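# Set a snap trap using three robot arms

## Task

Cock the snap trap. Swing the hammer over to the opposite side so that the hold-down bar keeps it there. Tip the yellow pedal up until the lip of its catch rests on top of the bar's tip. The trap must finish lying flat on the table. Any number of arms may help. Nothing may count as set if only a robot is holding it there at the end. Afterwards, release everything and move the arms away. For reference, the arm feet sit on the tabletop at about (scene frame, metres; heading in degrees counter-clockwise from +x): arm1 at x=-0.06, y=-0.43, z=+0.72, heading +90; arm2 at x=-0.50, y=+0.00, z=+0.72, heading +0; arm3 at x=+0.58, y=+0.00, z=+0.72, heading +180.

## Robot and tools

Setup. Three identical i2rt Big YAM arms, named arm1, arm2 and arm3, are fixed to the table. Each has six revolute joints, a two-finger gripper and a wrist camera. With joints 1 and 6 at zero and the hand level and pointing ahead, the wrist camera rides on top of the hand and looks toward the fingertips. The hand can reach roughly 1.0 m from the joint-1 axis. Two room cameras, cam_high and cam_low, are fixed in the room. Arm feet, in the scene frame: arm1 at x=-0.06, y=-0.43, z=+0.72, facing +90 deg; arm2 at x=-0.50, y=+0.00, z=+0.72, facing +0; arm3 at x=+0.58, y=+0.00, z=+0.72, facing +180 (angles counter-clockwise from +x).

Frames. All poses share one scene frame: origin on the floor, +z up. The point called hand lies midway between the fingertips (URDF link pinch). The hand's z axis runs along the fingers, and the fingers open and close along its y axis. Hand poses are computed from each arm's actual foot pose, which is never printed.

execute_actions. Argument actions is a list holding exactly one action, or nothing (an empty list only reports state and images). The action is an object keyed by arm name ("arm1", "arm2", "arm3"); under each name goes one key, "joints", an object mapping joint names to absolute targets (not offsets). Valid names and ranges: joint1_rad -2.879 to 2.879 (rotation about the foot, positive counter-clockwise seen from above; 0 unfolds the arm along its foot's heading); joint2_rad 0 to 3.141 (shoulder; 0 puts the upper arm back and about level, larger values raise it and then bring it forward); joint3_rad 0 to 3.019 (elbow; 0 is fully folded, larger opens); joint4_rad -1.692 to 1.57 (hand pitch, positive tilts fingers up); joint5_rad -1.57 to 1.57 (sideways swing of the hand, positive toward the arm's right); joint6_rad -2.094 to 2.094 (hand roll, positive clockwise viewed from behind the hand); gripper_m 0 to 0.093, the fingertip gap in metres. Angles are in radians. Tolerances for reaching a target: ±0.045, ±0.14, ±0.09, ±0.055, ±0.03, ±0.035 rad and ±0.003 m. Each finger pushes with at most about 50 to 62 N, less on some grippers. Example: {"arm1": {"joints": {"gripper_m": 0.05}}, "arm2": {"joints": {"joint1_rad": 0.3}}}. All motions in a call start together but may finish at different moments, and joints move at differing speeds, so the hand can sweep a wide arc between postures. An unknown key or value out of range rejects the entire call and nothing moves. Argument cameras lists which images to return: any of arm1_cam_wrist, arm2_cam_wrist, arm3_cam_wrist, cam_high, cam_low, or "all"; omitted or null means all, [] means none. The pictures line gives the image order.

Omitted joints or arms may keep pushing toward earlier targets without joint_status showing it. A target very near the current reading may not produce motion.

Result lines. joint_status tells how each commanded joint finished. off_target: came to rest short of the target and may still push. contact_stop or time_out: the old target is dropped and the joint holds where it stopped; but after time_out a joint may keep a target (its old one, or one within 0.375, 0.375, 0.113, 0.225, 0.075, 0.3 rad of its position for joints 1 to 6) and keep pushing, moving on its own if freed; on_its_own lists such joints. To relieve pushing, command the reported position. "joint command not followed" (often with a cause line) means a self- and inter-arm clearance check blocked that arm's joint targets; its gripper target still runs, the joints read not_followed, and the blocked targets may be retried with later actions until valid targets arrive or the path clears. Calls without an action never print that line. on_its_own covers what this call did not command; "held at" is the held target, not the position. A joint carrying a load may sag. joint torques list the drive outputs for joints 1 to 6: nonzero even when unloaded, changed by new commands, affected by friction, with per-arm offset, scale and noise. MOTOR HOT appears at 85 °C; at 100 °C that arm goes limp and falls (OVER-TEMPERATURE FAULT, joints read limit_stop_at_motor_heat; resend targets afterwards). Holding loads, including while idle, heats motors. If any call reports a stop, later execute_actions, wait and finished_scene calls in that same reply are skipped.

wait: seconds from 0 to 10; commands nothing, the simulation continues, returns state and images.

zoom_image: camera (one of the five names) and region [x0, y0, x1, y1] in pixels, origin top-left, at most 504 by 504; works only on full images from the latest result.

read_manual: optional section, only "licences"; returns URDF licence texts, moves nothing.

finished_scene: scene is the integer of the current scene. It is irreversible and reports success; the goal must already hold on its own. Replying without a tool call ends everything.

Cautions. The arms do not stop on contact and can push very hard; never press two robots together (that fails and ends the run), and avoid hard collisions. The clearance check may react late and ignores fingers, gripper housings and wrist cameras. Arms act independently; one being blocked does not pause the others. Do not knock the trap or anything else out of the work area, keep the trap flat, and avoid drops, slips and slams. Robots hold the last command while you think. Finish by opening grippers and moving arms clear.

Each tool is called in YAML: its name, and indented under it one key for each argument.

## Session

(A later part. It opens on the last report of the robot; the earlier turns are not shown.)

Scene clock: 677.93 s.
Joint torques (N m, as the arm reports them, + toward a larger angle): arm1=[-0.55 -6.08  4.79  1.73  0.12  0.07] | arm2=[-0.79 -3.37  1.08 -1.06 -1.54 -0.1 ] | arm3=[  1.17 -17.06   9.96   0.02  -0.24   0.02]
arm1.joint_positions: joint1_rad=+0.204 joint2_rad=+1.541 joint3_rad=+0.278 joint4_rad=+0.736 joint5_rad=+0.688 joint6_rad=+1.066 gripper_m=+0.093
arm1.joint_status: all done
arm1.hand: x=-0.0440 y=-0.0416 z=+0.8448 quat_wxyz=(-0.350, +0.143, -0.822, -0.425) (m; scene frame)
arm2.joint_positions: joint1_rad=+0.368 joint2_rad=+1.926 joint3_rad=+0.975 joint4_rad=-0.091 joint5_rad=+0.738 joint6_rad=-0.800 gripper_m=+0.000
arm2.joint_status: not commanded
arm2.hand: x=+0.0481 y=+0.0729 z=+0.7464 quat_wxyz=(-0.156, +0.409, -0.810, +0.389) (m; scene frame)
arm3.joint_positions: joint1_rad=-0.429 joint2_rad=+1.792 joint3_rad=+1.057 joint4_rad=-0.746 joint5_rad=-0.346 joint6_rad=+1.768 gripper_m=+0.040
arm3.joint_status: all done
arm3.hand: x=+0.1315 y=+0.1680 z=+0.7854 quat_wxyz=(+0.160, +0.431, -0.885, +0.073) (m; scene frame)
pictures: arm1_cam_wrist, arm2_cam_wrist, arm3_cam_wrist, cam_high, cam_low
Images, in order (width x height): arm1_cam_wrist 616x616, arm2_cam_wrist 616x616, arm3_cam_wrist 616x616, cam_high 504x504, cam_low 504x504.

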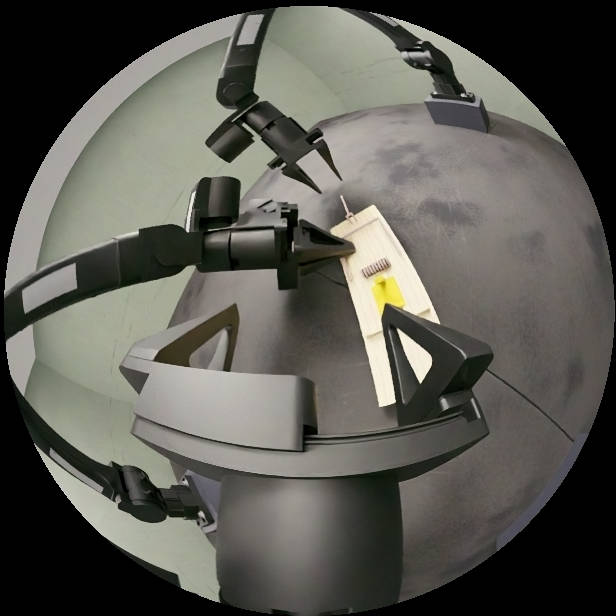

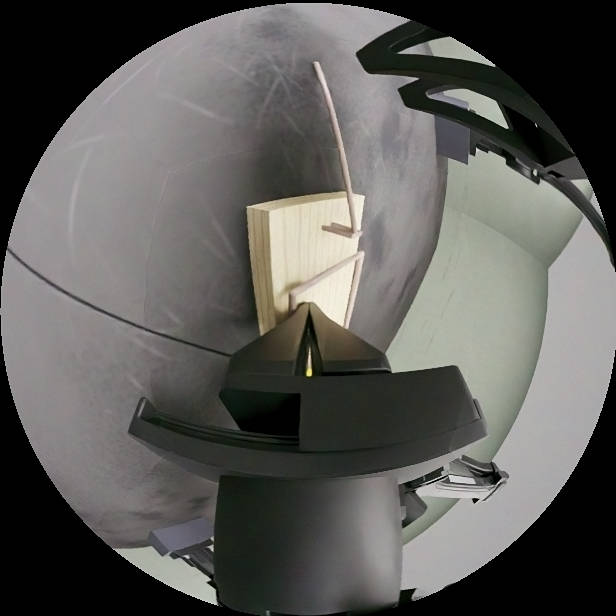

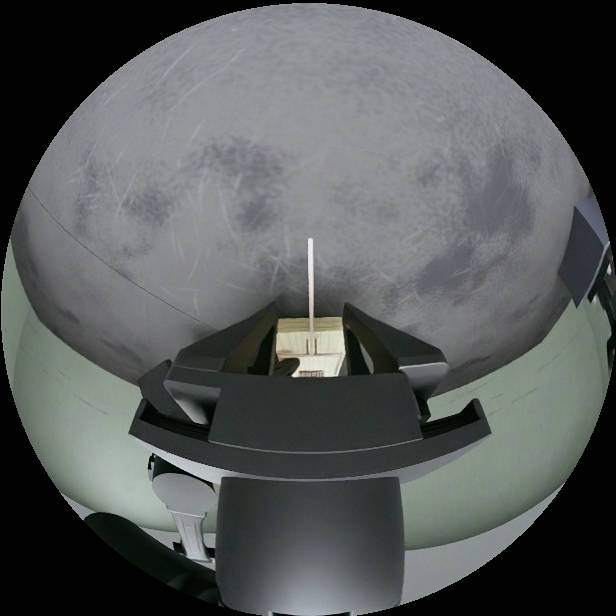

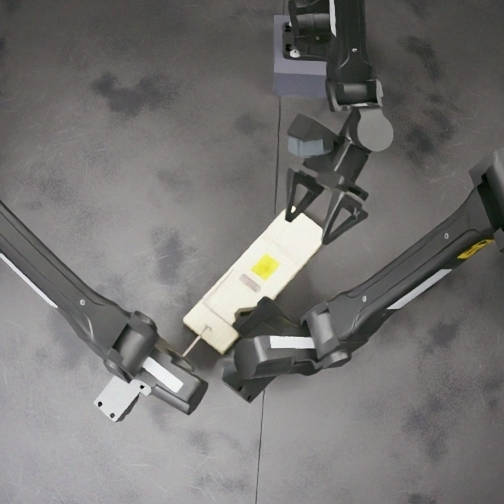

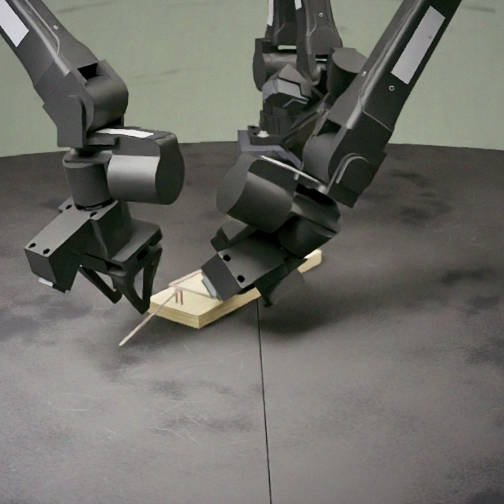

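execute_actions:
  actions:
    - {"arm3":{"joints":{"joint1_rad":-0.39,"joint2_rad":1.90,"joint4_rad":-0.662}},"arm1":{"joints":{"joint1_rad":0.08,"joint3_rad":0.40,"joint4_rad":0.46,"joint5_rad":0.54,"joint6_rad":1.31,"gripper_m":0.03}}}

Scene clock: 712.80 s.
Joint torques (N m, as the arm reports them, + toward a larger angle): arm1=[-0.85 -7.27  6.47  1.4   0.1   0.06] | arm2=[-0.63 -3.33  1.03 -1.09 -1.56 -0.08] | arm3=[  0.84 -17.15   8.84   0.93  -0.12   0.05]
arm1.joint_positions: joint1_rad=+0.078 joint2_rad=+1.541 joint3_rad=+0.386 joint4_rad=+0.474 joint5_rad=+0.544 joint6_rad=+1.296 gripper_m=+0.030
arm1.joint_status: all done
arm1.hand: x=-0.0191 y=-0.0175 z=+0.8243 quat_wxyz=(-0.273, +0.057, -0.876, -0.392) (m; scene frame)
arm2.joint_positions: joint1_rad=+0.368 joint2_rad=+1.926 joint3_rad=+0.975 joint4_rad=-0.091 joint5_rad=+0.738 joint6_rad=-0.800 gripper_m=+0.000
arm2.joint_status: not commanded
arm2.hand: x=+0.0481 y=+0.0729 z=+0.7464 quat_wxyz=(-0.156, +0.409, -0.810, +0.389) (m; scene frame)
arm3.joint_positions: joint1_rad=-0.399 joint2_rad=+1.884 joint3_rad=+1.063 joint4_rad=-0.672 joint5_rad=-0.349 joint6_rad=+1.769 gripper_m=+0.040
arm3.joint_status: all done
arm3.hand: x=+0.1213 y=+0.1566 z=+0.7465 quat_wxyz=(+0.156, +0.443, -0.879, +0.081) (m; scene frame)
pictures: arm1_cam_wrist, arm2_cam_wrist, arm3_cam_wrist, cam_high, cam_low
Images, in order (width x height): arm1_cam_wrist 616x616, arm2_cam_wrist 616x616, arm3_cam_wrist 616x616, cam_high 504x504, cam_low 504x504.

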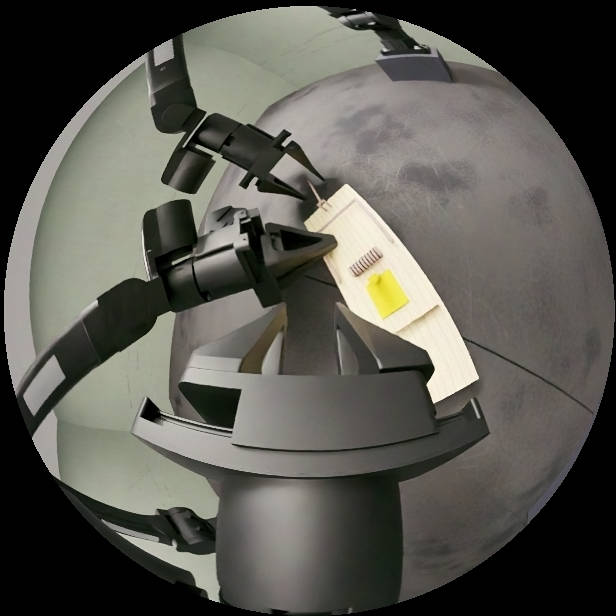

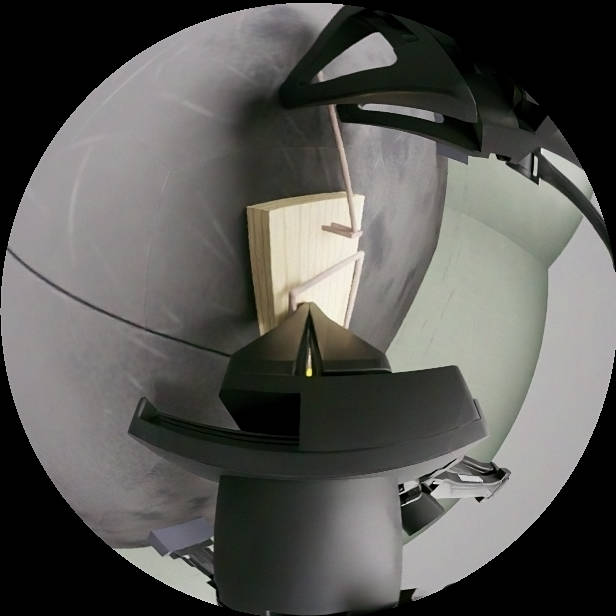

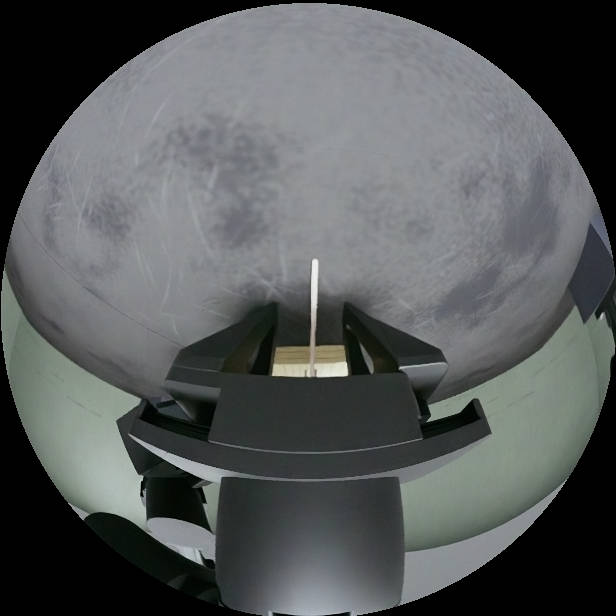

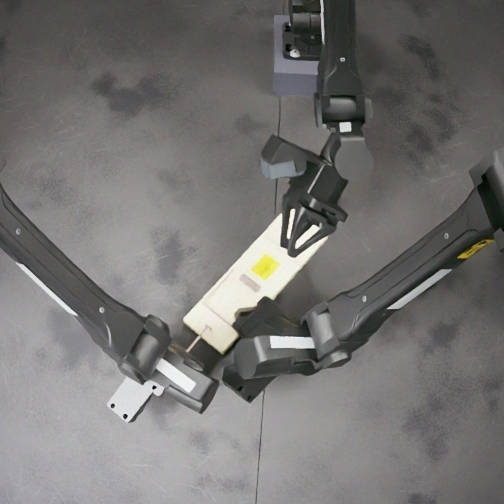

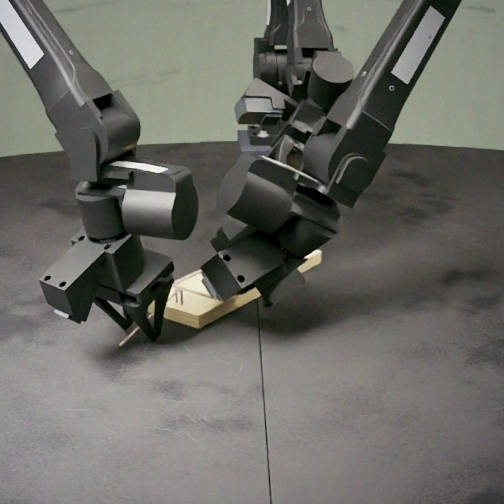

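zoom_image:
  camera: "cam_low"
  region: [80, 260, 220, 370]

zoom_image:
  camera: "arm3_cam_wrist"
  region: [240, 240, 380, 380]

zoom_image:
  camera: "arm2_cam_wrist"
  region: [260, 40, 400, 180]

Region (80, 260, 220, 370) of cam_low's 504x504 image, scaled by 3.600, with more detail than that image has; it fills the top 396 rows of this view, and the rest is white.

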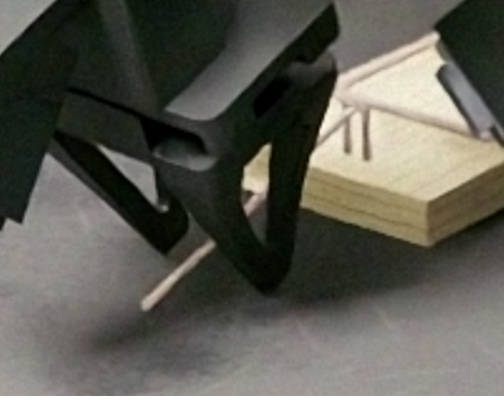

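Region (240, 240, 380, 380) of arm3_cam_wrist's 616x616 image, scaled by 3.600, with more detail than that image has.

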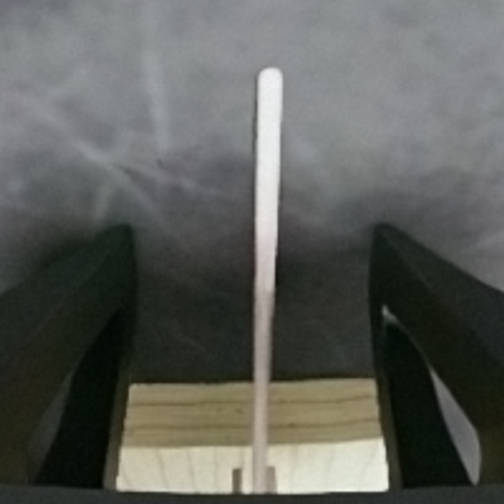

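Region (260, 40, 400, 180) of arm2_cam_wrist's 616x616 image, scaled by 3.600, with more detail than that image has.

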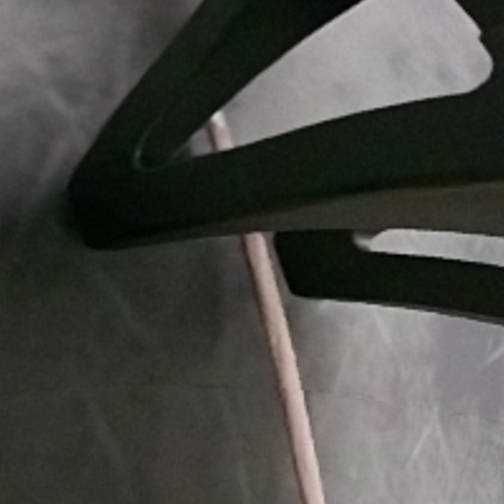

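execute_actions:
  actions:
    - {"arm3":{"joints":{"joint6_rad":1.80,"gripper_m":0.0}},"arm1":{"joints":{"gripper_m":0.0}}}
  cameras: ["arm3_cam_wrist", "cam_low", "arm2_cam_wrist"]

Scene clock: 819.37 s.
Joint torques (N m, as the arm reports them, + toward a larger angle): arm1=[-1.14 -7.07  6.49  1.27  0.1   0.05] | arm2=[-0.84 -3.42  1.01 -1.11 -1.53 -0.08] | arm3=[  0.8  -17.12   8.82   0.93  -0.12   0.12]
arm1.joint_positions: joint1_rad=+0.078 joint2_rad=+1.541 joint3_rad=+0.386 joint4_rad=+0.474 joint5_rad=+0.544 joint6_rad=+1.297 gripper_m=+0.001
arm1.joint_status: all done
arm1.hand: x=-0.0191 y=-0.0175 z=+0.8243 quat_wxyz=(-0.273, +0.057, -0.876, -0.392) (m; scene frame)
arm2.joint_positions: joint1_rad=+0.368 joint2_rad=+1.926 joint3_rad=+0.975 joint4_rad=-0.091 joint5_rad=+0.738 joint6_rad=-0.800 gripper_m=+0.000
arm2.joint_status: not commanded
arm2.hand: x=+0.0481 y=+0.0729 z=+0.7464 quat_wxyz=(-0.156, +0.409, -0.810, +0.389) (m; scene frame)
arm3.joint_positions: joint1_rad=-0.399 joint2_rad=+1.884 joint3_rad=+1.063 joint4_rad=-0.672 joint5_rad=-0.349 joint6_rad=+1.786 gripper_m=+0.001
arm3.joint_status: all done
arm3.hand: x=+0.1212 y=+0.1565 z=+0.7465 quat_wxyz=(+0.155, +0.436, -0.883, +0.083) (m; scene frame)
pictures: arm2_cam_wrist, arm3_cam_wrist, cam_low
Images, in order (width x height): arm2_cam_wrist 616x616, arm3_cam_wrist 616x616, cam_low 504x504.

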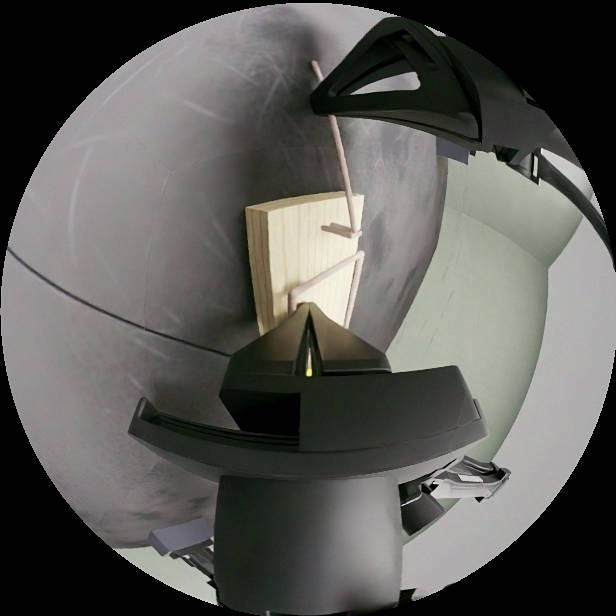

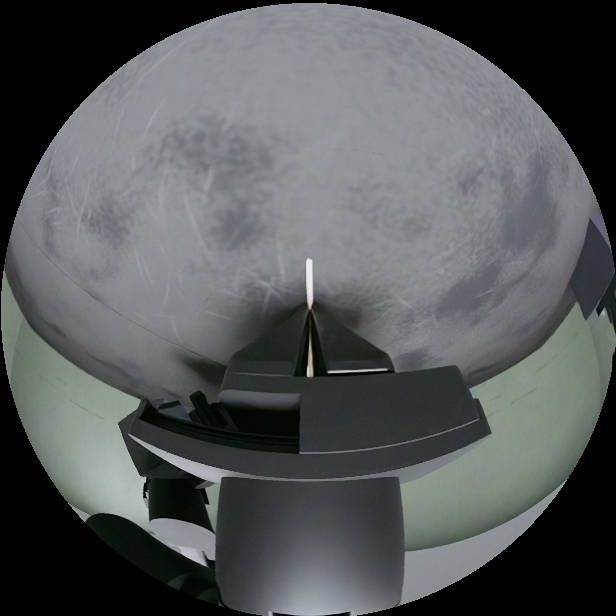

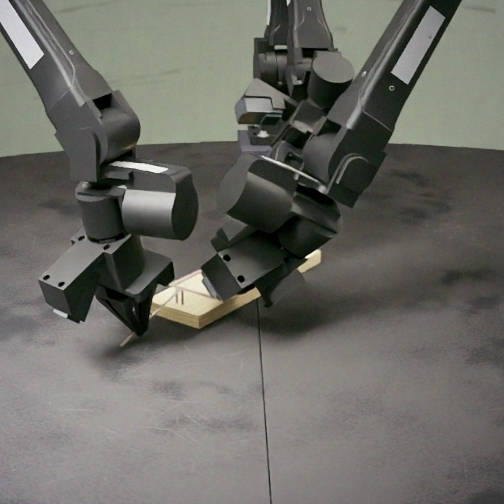

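zoom_image:
  camera: "arm2_cam_wrist"
  region: [280, 40, 400, 160]

zoom_image:
  camera: "cam_low"
  region: [90, 270, 210, 360]

Region (280, 40, 400, 160) of arm2_cam_wrist's 616x616 image, scaled by 4.200, with more detail than that image has.

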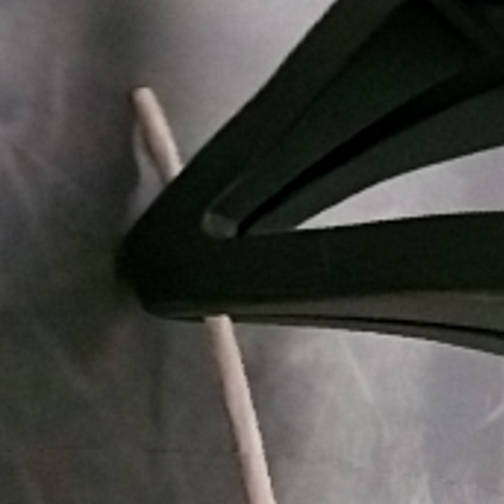

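Region (90, 270, 210, 360) of cam_low's 504x504 image, scaled by 4.200, with more detail than that image has; it fills the top 378 rows of this view, and the rest is white.

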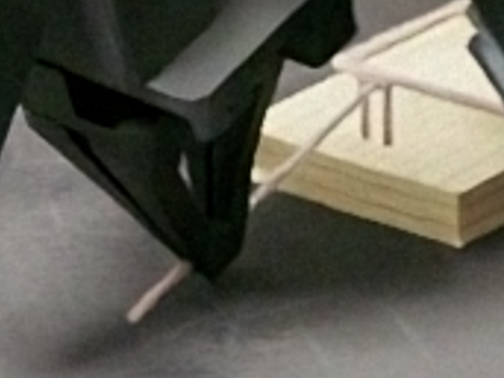

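execute_actions:
  actions:
    - {"arm3":{"joints":{"joint1_rad":-0.337,"joint2_rad":1.725,"joint3_rad":1.133,"joint4_rad":-0.825,"joint5_rad":-0.266,"joint6_rad":1.848,"gripper_m":0.002}},"arm1":{"joints":{"joint1_rad":0.0,"joint2_rad":1.57,"joint3_rad":0.462,"joint4_rad":0.30,"joint5_rad":0.467,"joint6_rad":1.54}}}

Scene clock: 850.37 s.
Joint torques (N m, as the arm reports them, + toward a larger angle): arm1=[-0.89 -7.49  7.64  1.23  0.11  0.06] | arm2=[-0.78 -3.16  1.08 -1.14 -1.59 -0.09] | arm3=[ -0.13 -17.16  11.12   0.04   0.04   0.03]
arm1.joint_positions: joint1_rad=-0.001 joint2_rad=+1.557 joint3_rad=+0.436 joint4_rad=+0.313 joint5_rad=+0.471 joint6_rad=+1.526 gripper_m=+0.001
arm1.joint_status: all done
arm1.hand: x=+0.0023 y=-0.0194 z=+0.8038 quat_wxyz=(-0.217, -0.049, -0.906, -0.359) (m; scene frame)
arm2.joint_positions: joint1_rad=+0.367 joint2_rad=+1.926 joint3_rad=+0.975 joint4_rad=-0.091 joint5_rad=+0.739 joint6_rad=-0.800 gripper_m=+0.000
arm2.joint_status: not commanded
arm2.hand: x=+0.0482 y=+0.0723 z=+0.7466 quat_wxyz=(-0.156, +0.409, -0.810, +0.390) (m; scene frame)
arm3.joint_positions: joint1_rad=-0.336 joint2_rad=+1.722 joint3_rad=+1.092 joint4_rad=-0.813 joint5_rad=-0.267 joint6_rad=+1.843 gripper_m=+0.002
arm3.joint_status: all done
arm3.hand: x=+0.1135 y=+0.1414 z=+0.8229 quat_wxyz=(+0.137, +0.442, -0.885, +0.047) (m; scene frame)
pictures: arm1_cam_wrist, arm2_cam_wrist, arm3_cam_wrist, cam_high, cam_low
Images, in order (width x height): arm1_cam_wrist 616x616, arm2_cam_wrist 616x616, arm3_cam_wrist 616x616, cam_high 504x504, cam_low 504x504.

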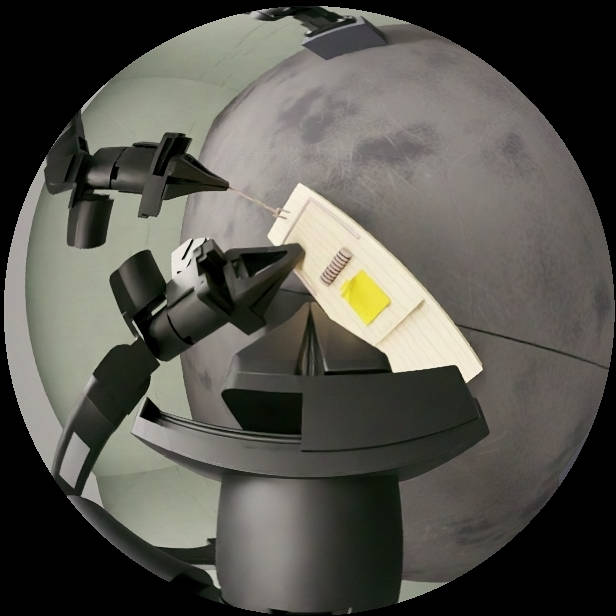

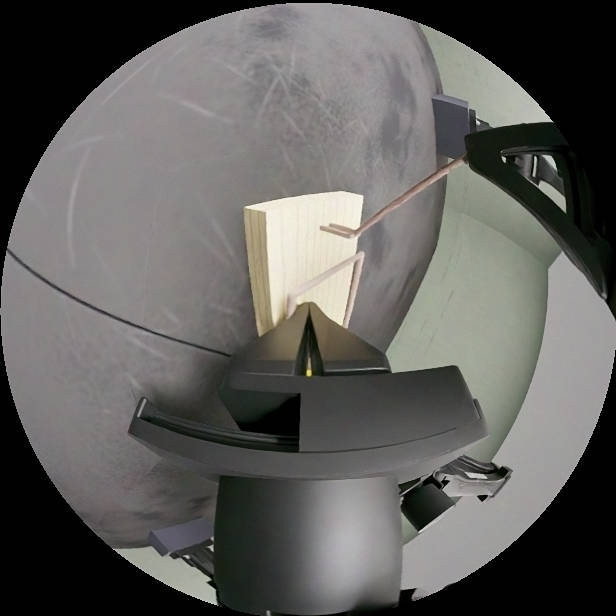

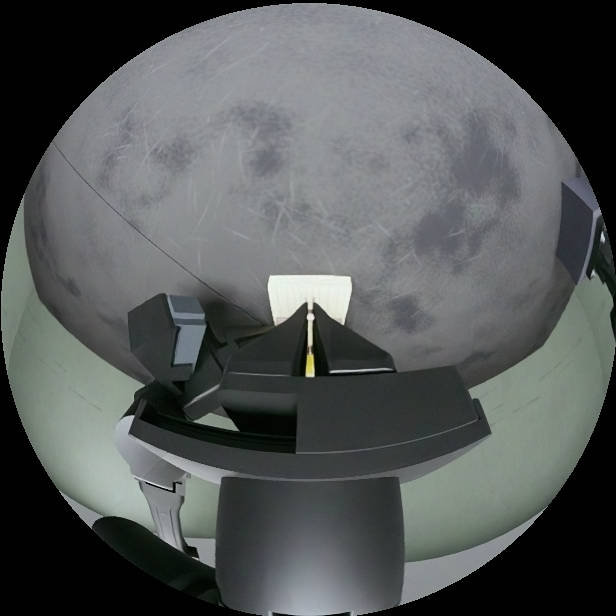

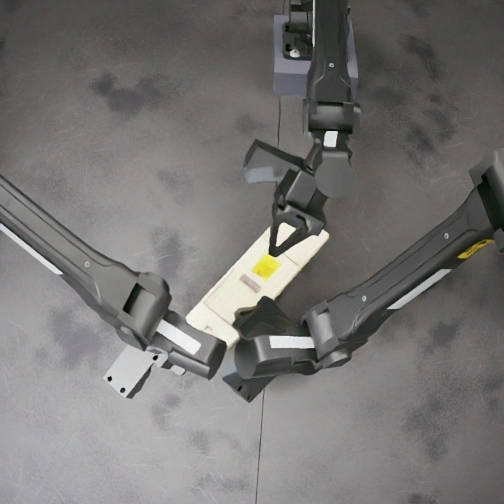

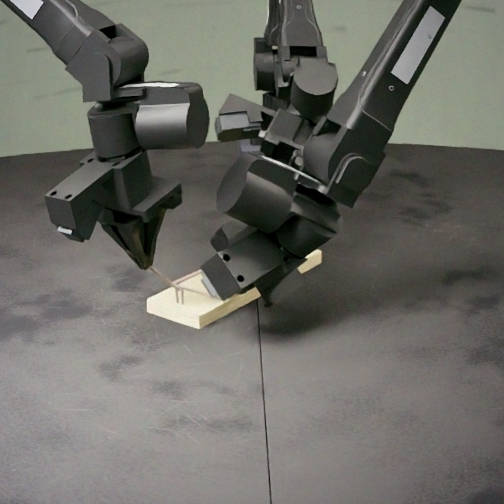

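execute_actions:
  actions:
    - {"arm3":{"joints":{"joint1_rad":-0.150,"joint2_rad":1.775,"joint3_rad":1.294,"joint4_rad":-0.996,"joint5_rad":-0.124,"joint6_rad":2.034}},"arm1":{"joints":{"joint1_rad":-0.044,"joint2_rad":1.632,"joint3_rad":0.535,"joint4_rad":0.137,"joint5_rad":0.401,"joint6_rad":1.80}}}

Scene clock: 873.23 s.
Joint torques (N m, as the arm reports them, + toward a larger angle): arm1=[-1.13 -8.69  7.35  0.95  0.12  0.05] | arm2=[-0.71 -3.11  1.08 -1.11 -1.54 -0.09] | arm3=[ -0.23 -17.51  11.54  -0.23  -0.09   0.04]
arm1.joint_positions: joint1_rad=-0.041 joint2_rad=+1.624 joint3_rad=+0.511 joint4_rad=+0.150 joint5_rad=+0.405 joint6_rad=+1.786 gripper_m=+0.001
arm1.joint_status: all done
arm1.hand: x=+0.0084 y=-0.0192 z=+0.7737 quat_wxyz=(-0.159, -0.160, -0.924, -0.310) (m; scene frame)
arm2.joint_positions: joint1_rad=+0.367 joint2_rad=+1.926 joint3_rad=+0.975 joint4_rad=-0.091 joint5_rad=+0.738 joint6_rad=-0.800 gripper_m=+0.000
arm2.joint_status: not commanded
arm2.hand: x=+0.0482 y=+0.0722 z=+0.7465 quat_wxyz=(-0.156, +0.409, -0.810, +0.390) (m; scene frame)
arm3.joint_positions: joint1_rad=-0.145 joint2_rad=+1.759 joint3_rad=+1.254 joint4_rad=-0.980 joint5_rad=-0.119 joint6_rad=+2.025 gripper_m=+0.002
arm3.joint_status: all done
arm3.hand: x=+0.0706 y=+0.0808 z=+0.8520 quat_wxyz=(+0.066, +0.445, -0.893, +0.027) (m; scene frame)
pictures: arm1_cam_wrist, arm2_cam_wrist, arm3_cam_wrist, cam_high, cam_low
Images, in order (width x height): arm1_cam_wrist 616x616, arm2_cam_wrist 616x616, arm3_cam_wrist 616x616, cam_high 504x504, cam_low 504x504.

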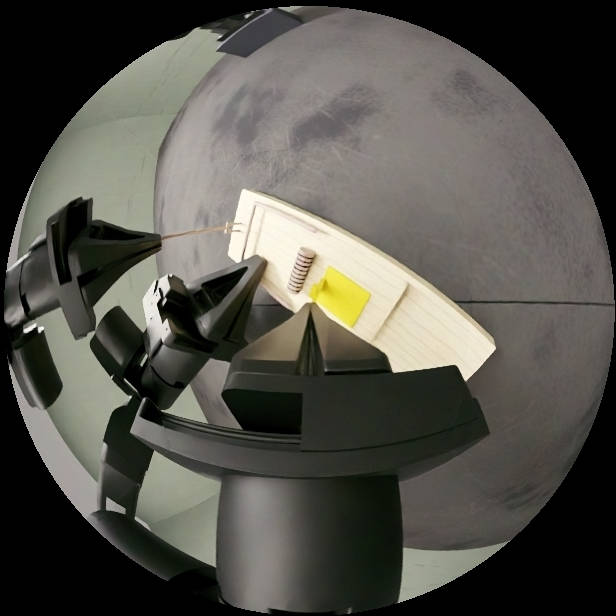

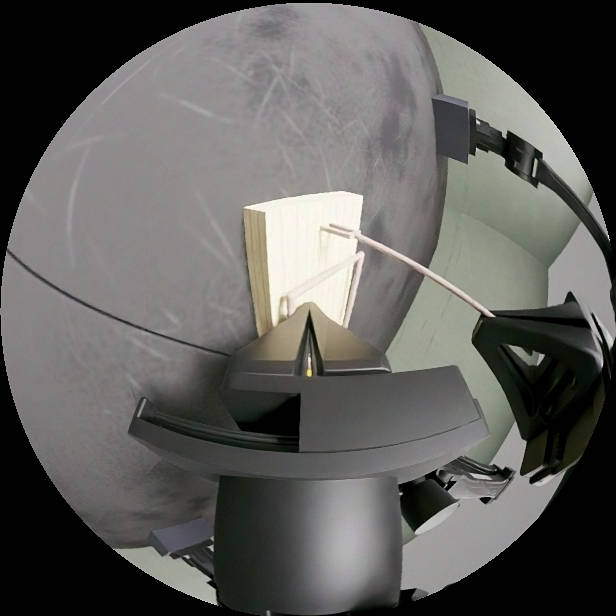

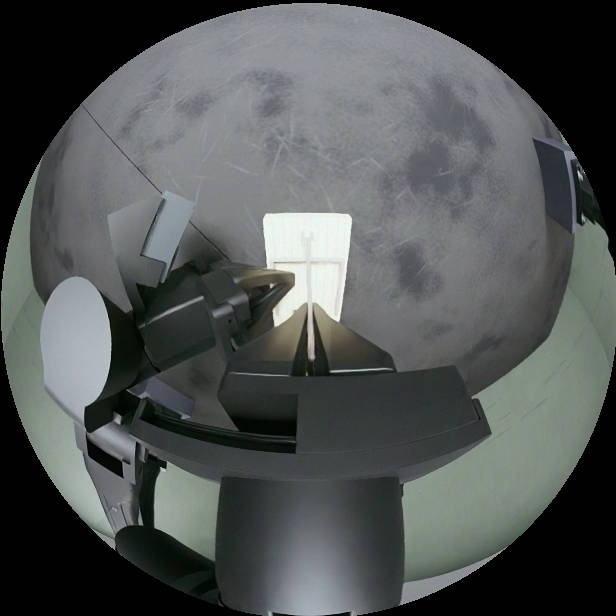

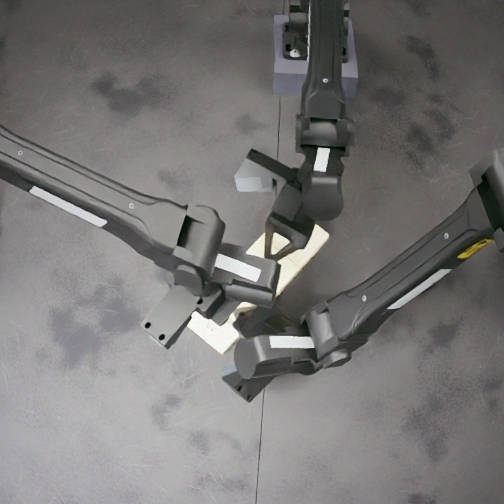

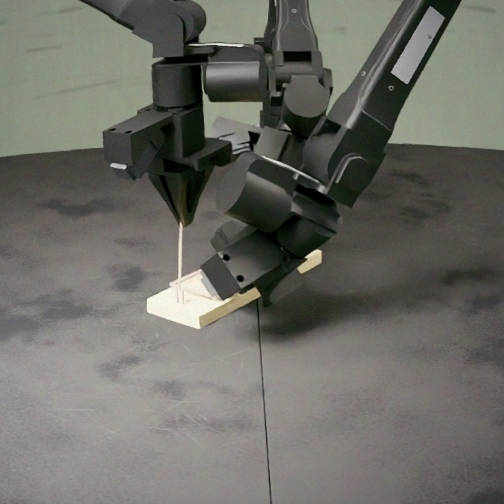

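zoom_image:
  camera: "arm2_cam_wrist"
  region: [430, 260, 590, 420]

zoom_image:
  camera: "arm3_cam_wrist"
  region: [240, 200, 400, 380]

zoom_image:
  camera: "arm1_cam_wrist"
  region: [240, 220, 400, 380]

Region (430, 260, 590, 420) of arm2_cam_wrist's 616x616 image, scaled by 3.150, with more detail than that image has.

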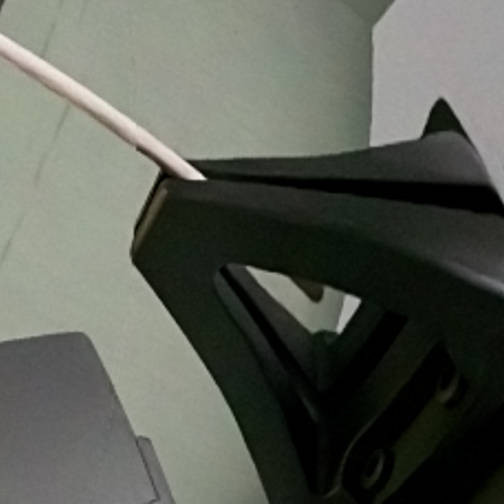

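Region (240, 200, 400, 380) of arm3_cam_wrist's 616x616 image, scaled by 2.800, with more detail than that image has.

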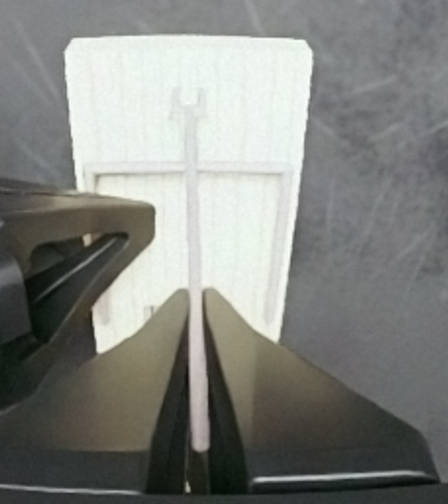

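Region (240, 220, 400, 380) of arm1_cam_wrist's 616x616 image, scaled by 3.150, with more detail than that image has.

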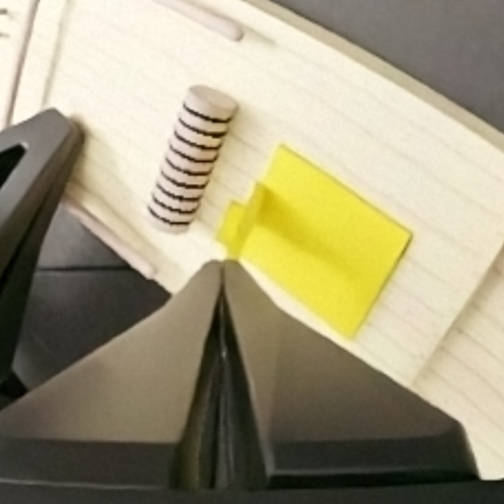

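zoom_image:
  camera: "arm1_cam_wrist"
  region: [330, 230, 510, 390]

zoom_image:
  camera: "cam_high"
  region: [220, 190, 350, 320]

Region (330, 230, 510, 390) of arm1_cam_wrist's 616x616 image, scaled by 2.800, with more detail than that image has.

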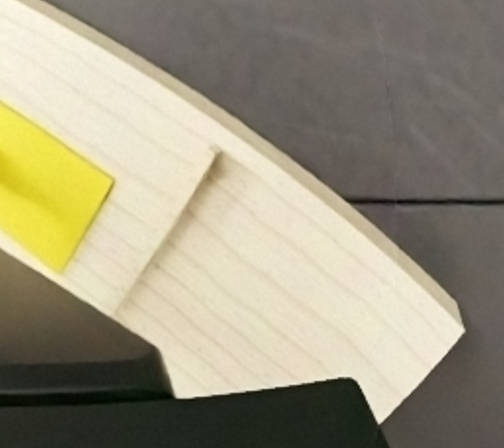

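Region (220, 190, 350, 320) of cam_high's 504x504 image, scaled by 3.877, with more detail than that image has.

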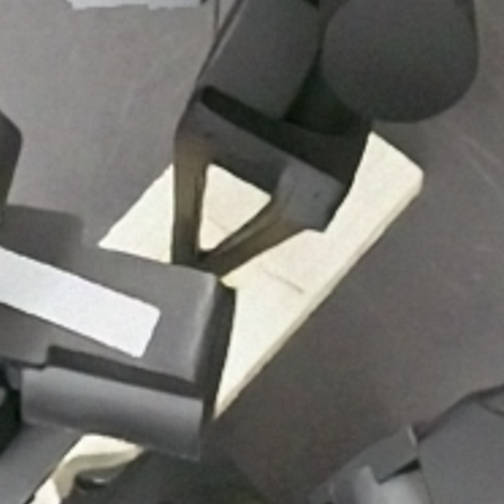

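execute_actions:
  actions:
    - {"arm3":{"joints":{"joint1_rad":-0.047,"joint2_rad":1.886,"joint3_rad":1.344,"joint4_rad":-0.886,"joint6_rad":2.094,"gripper_m":0.001}},"arm1":{"joints":{"joint4_rad":0.071,"joint5_rad":0.374,"joint6_rad":1.89}}}

Scene clock: 962.97 s.
Joint torques (N m, as the arm reports them, + toward a larger angle): arm1=[-1.11 -9.06  7.32  0.9   0.14  0.09] | arm2=[-0.55 -3.2   1.12 -1.15 -1.58 -0.07] | arm3=[ -0.09 -18.72  11.22   0.9    0.06  -0.07]
arm1.joint_positions: joint1_rad=-0.041 joint2_rad=+1.624 joint3_rad=+0.511 joint4_rad=+0.084 joint5_rad=+0.378 joint6_rad=+1.876 gripper_m=+0.001
arm1.joint_status: all done
arm1.hand: x=+0.0041 y=-0.0312 z=+0.7640 quat_wxyz=(-0.139, -0.194, -0.928, -0.285) (m; scene frame)
arm2.joint_positions: joint1_rad=+0.366 joint2_rad=+1.926 joint3_rad=+0.975 joint4_rad=-0.091 joint5_rad=+0.738 joint6_rad=-0.800 gripper_m=+0.000
arm2.joint_status: not commanded
arm2.hand: x=+0.0482 y=+0.0717 z=+0.7463 quat_wxyz=(-0.156, +0.408, -0.811, +0.390) (m; scene frame)
arm3.joint_positions: joint1_rad=-0.043 joint2_rad=+1.867 joint3_rad=+1.305 joint4_rad=-0.894 joint5_rad=-0.123 joint6_rad=+2.100 gripper_m=+0.001
arm3.joint_status: all done
arm3.hand: x=+0.0314 y=+0.0312 z=+0.8172 quat_wxyz=(+0.077, +0.457, -0.885, +0.026) (m; scene frame)
pictures: arm1_cam_wrist, arm2_cam_wrist, arm3_cam_wrist, cam_high, cam_low
Images, in order (width x height): arm1_cam_wrist 616x616, arm2_cam_wrist 616x616, arm3_cam_wrist 616x616, cam_high 504x504, cam_low 504x504.

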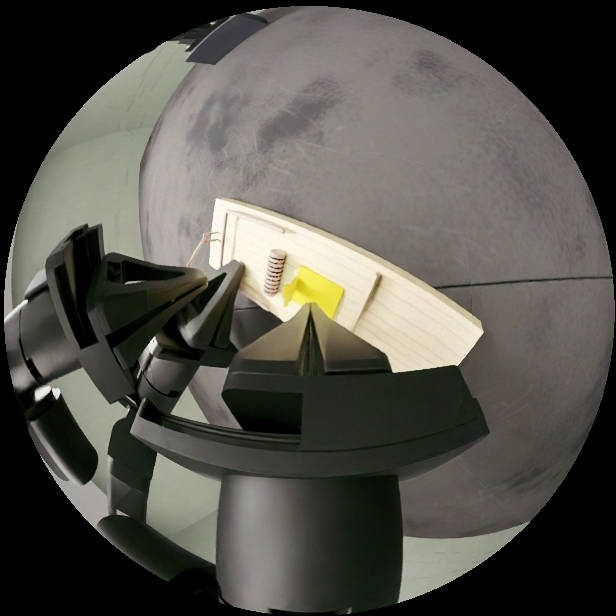

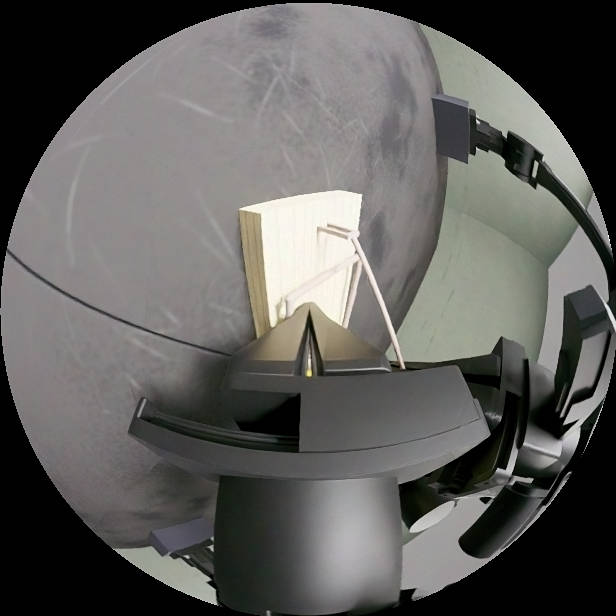

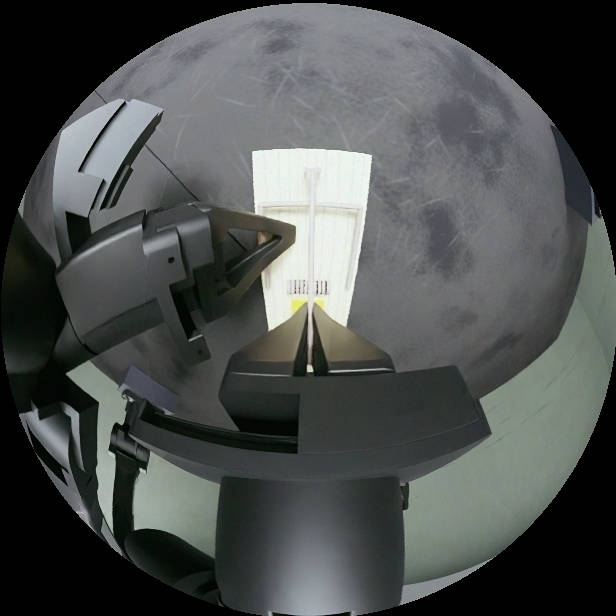

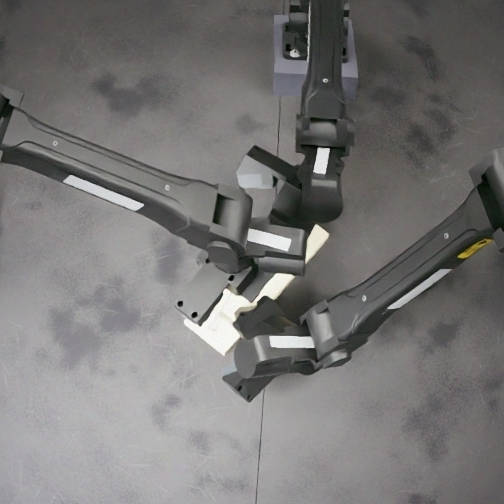

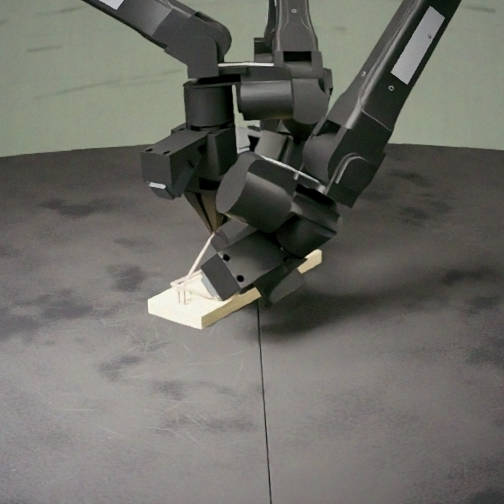

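zoom_image:
  camera: "arm1_cam_wrist"
  region: [100, 190, 360, 400]

zoom_image:
  camera: "arm3_cam_wrist"
  region: [180, 140, 420, 380]

Region (100, 190, 360, 400) of arm1_cam_wrist's 616x616 image, scaled by 1.938, with more detail than that image has; it fills the top 407 rows of this view, and the rest is white.

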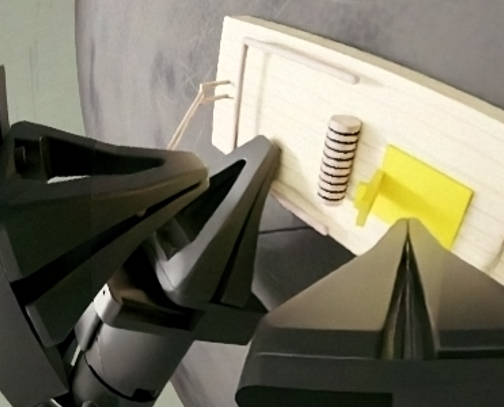

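Region (180, 140, 420, 380) of arm3_cam_wrist's 616x616 image, scaled by 2.100, with more detail than that image has.

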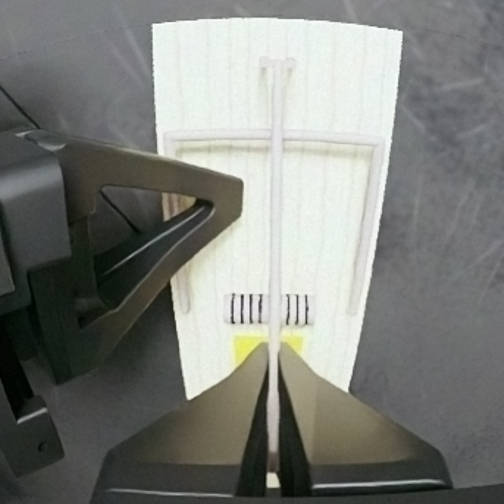

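zoom_image:
  camera: "arm1_cam_wrist"
  region: [250, 235, 400, 345]

Region (250, 235, 400, 345) of arm1_cam_wrist's 616x616 image, scaled by 3.360, with more detail than that image has; it fills the top 370 rows of this view, and the rest is white.

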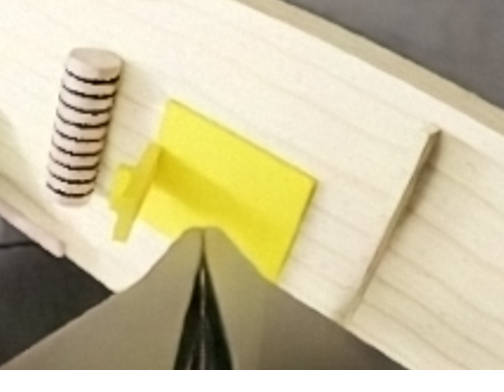

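execute_actions:
  actions:
    - {"arm3":{"joints":{"joint2_rad":1.73,"joint4_rad":-0.965,"gripper_m":0.014}},"arm1":{"joints":{"joint2_rad":1.65,"joint6_rad":1.97}}}

Scene clock: 1011.63 s.
Joint torques (N m, as the arm reports them, + toward a larger angle): arm1=[-1.06 -8.03  7.12  0.87  0.13  0.05] | arm2=[-0.55 -3.48  1.1  -1.14 -1.58 -0.08] | arm3=[ -0.05 -17.21  12.     0.28   0.07  -0.08]
arm1.joint_positions: joint1_rad=-0.041 joint2_rad=+1.635 joint3_rad=+0.511 joint4_rad=+0.084 joint5_rad=+0.378 joint6_rad=+1.957 gripper_m=+0.001
arm1.joint_status: all done
arm1.hand: x=+0.0041 y=-0.0331 z=+0.7600 quat_wxyz=(-0.129, -0.230, -0.921, -0.285) (m; scene frame)
arm2.joint_positions: joint1_rad=+0.366 joint2_rad=+1.926 joint3_rad=+0.975 joint4_rad=-0.091 joint5_rad=+0.738 joint6_rad=-0.800 gripper_m=+0.000
arm2.joint_status: not commanded
arm2.hand: x=+0.0482 y=+0.0717 z=+0.7463 quat_wxyz=(-0.156, +0.408, -0.811, +0.390) (m; scene frame)
arm3.joint_positions: joint1_rad=-0.043 joint2_rad=+1.710 joint3_rad=+1.305 joint4_rad=-0.955 joint5_rad=-0.123 joint6_rad=+2.100 gripper_m=+0.014
arm3.joint_status: all done
arm3.hand: x=+0.0351 y=+0.0312 z=+0.8974 quat_wxyz=(+0.117, +0.458, -0.881, +0.000) (m; scene frame)
pictures: arm1_cam_wrist, arm2_cam_wrist, arm3_cam_wrist, cam_high, cam_low
Images, in order (width x height): arm1_cam_wrist 616x616, arm2_cam_wrist 616x616, arm3_cam_wrist 616x616, cam_high 504x504, cam_low 504x504.

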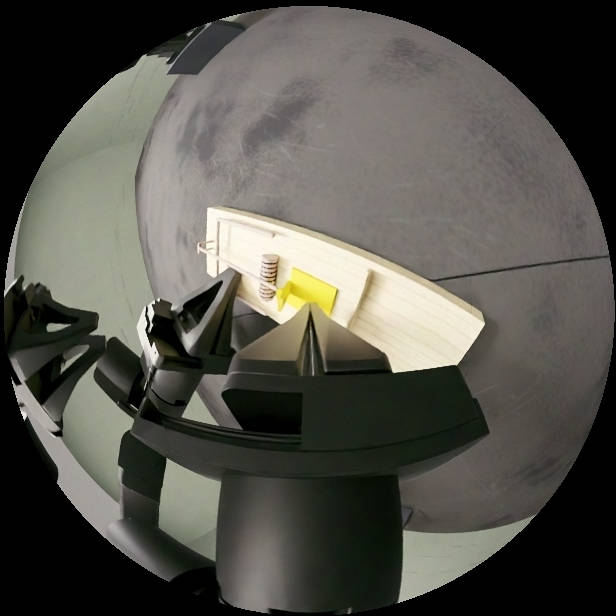

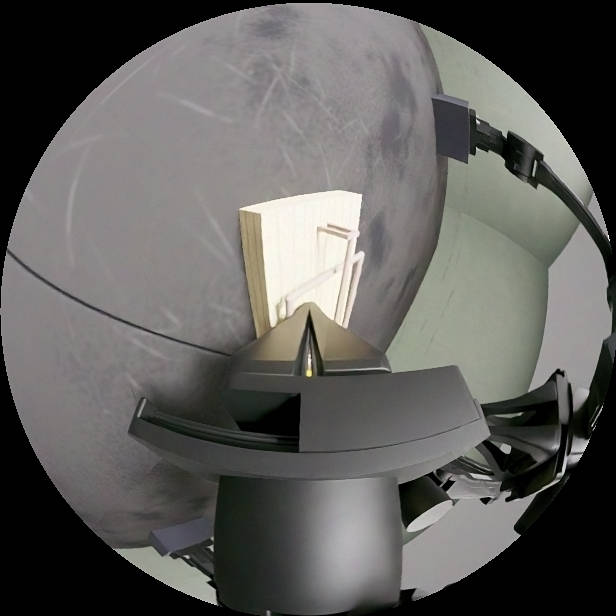

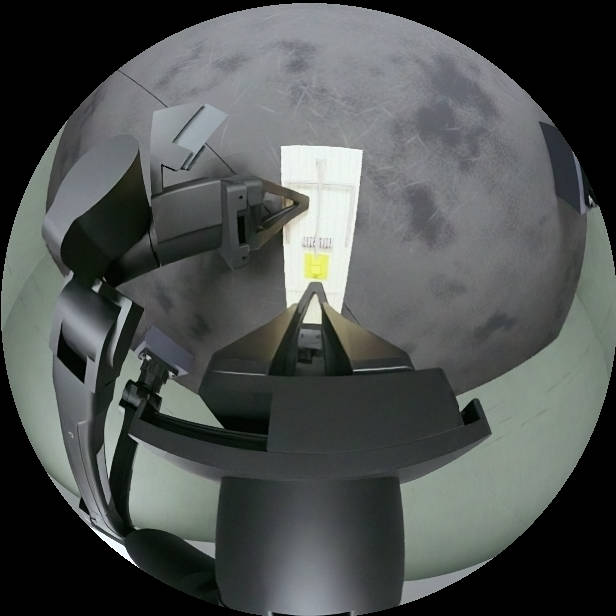

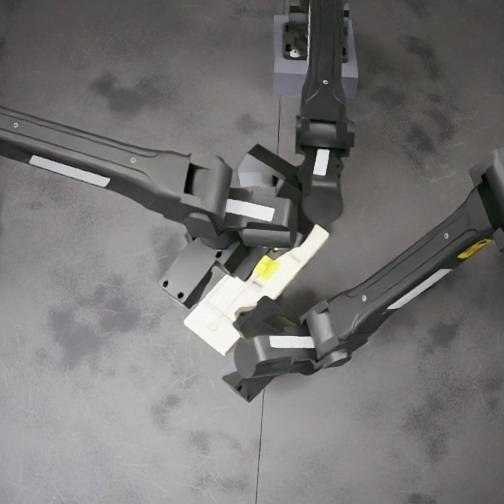

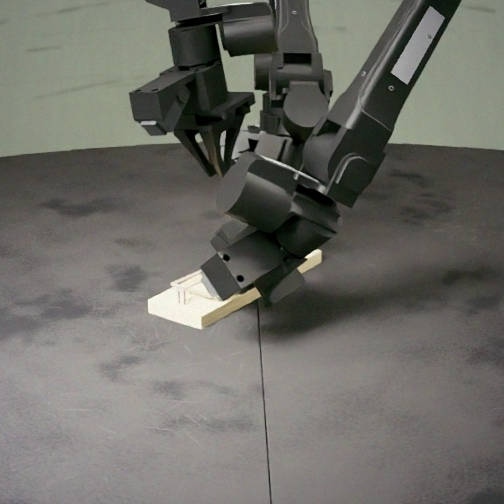

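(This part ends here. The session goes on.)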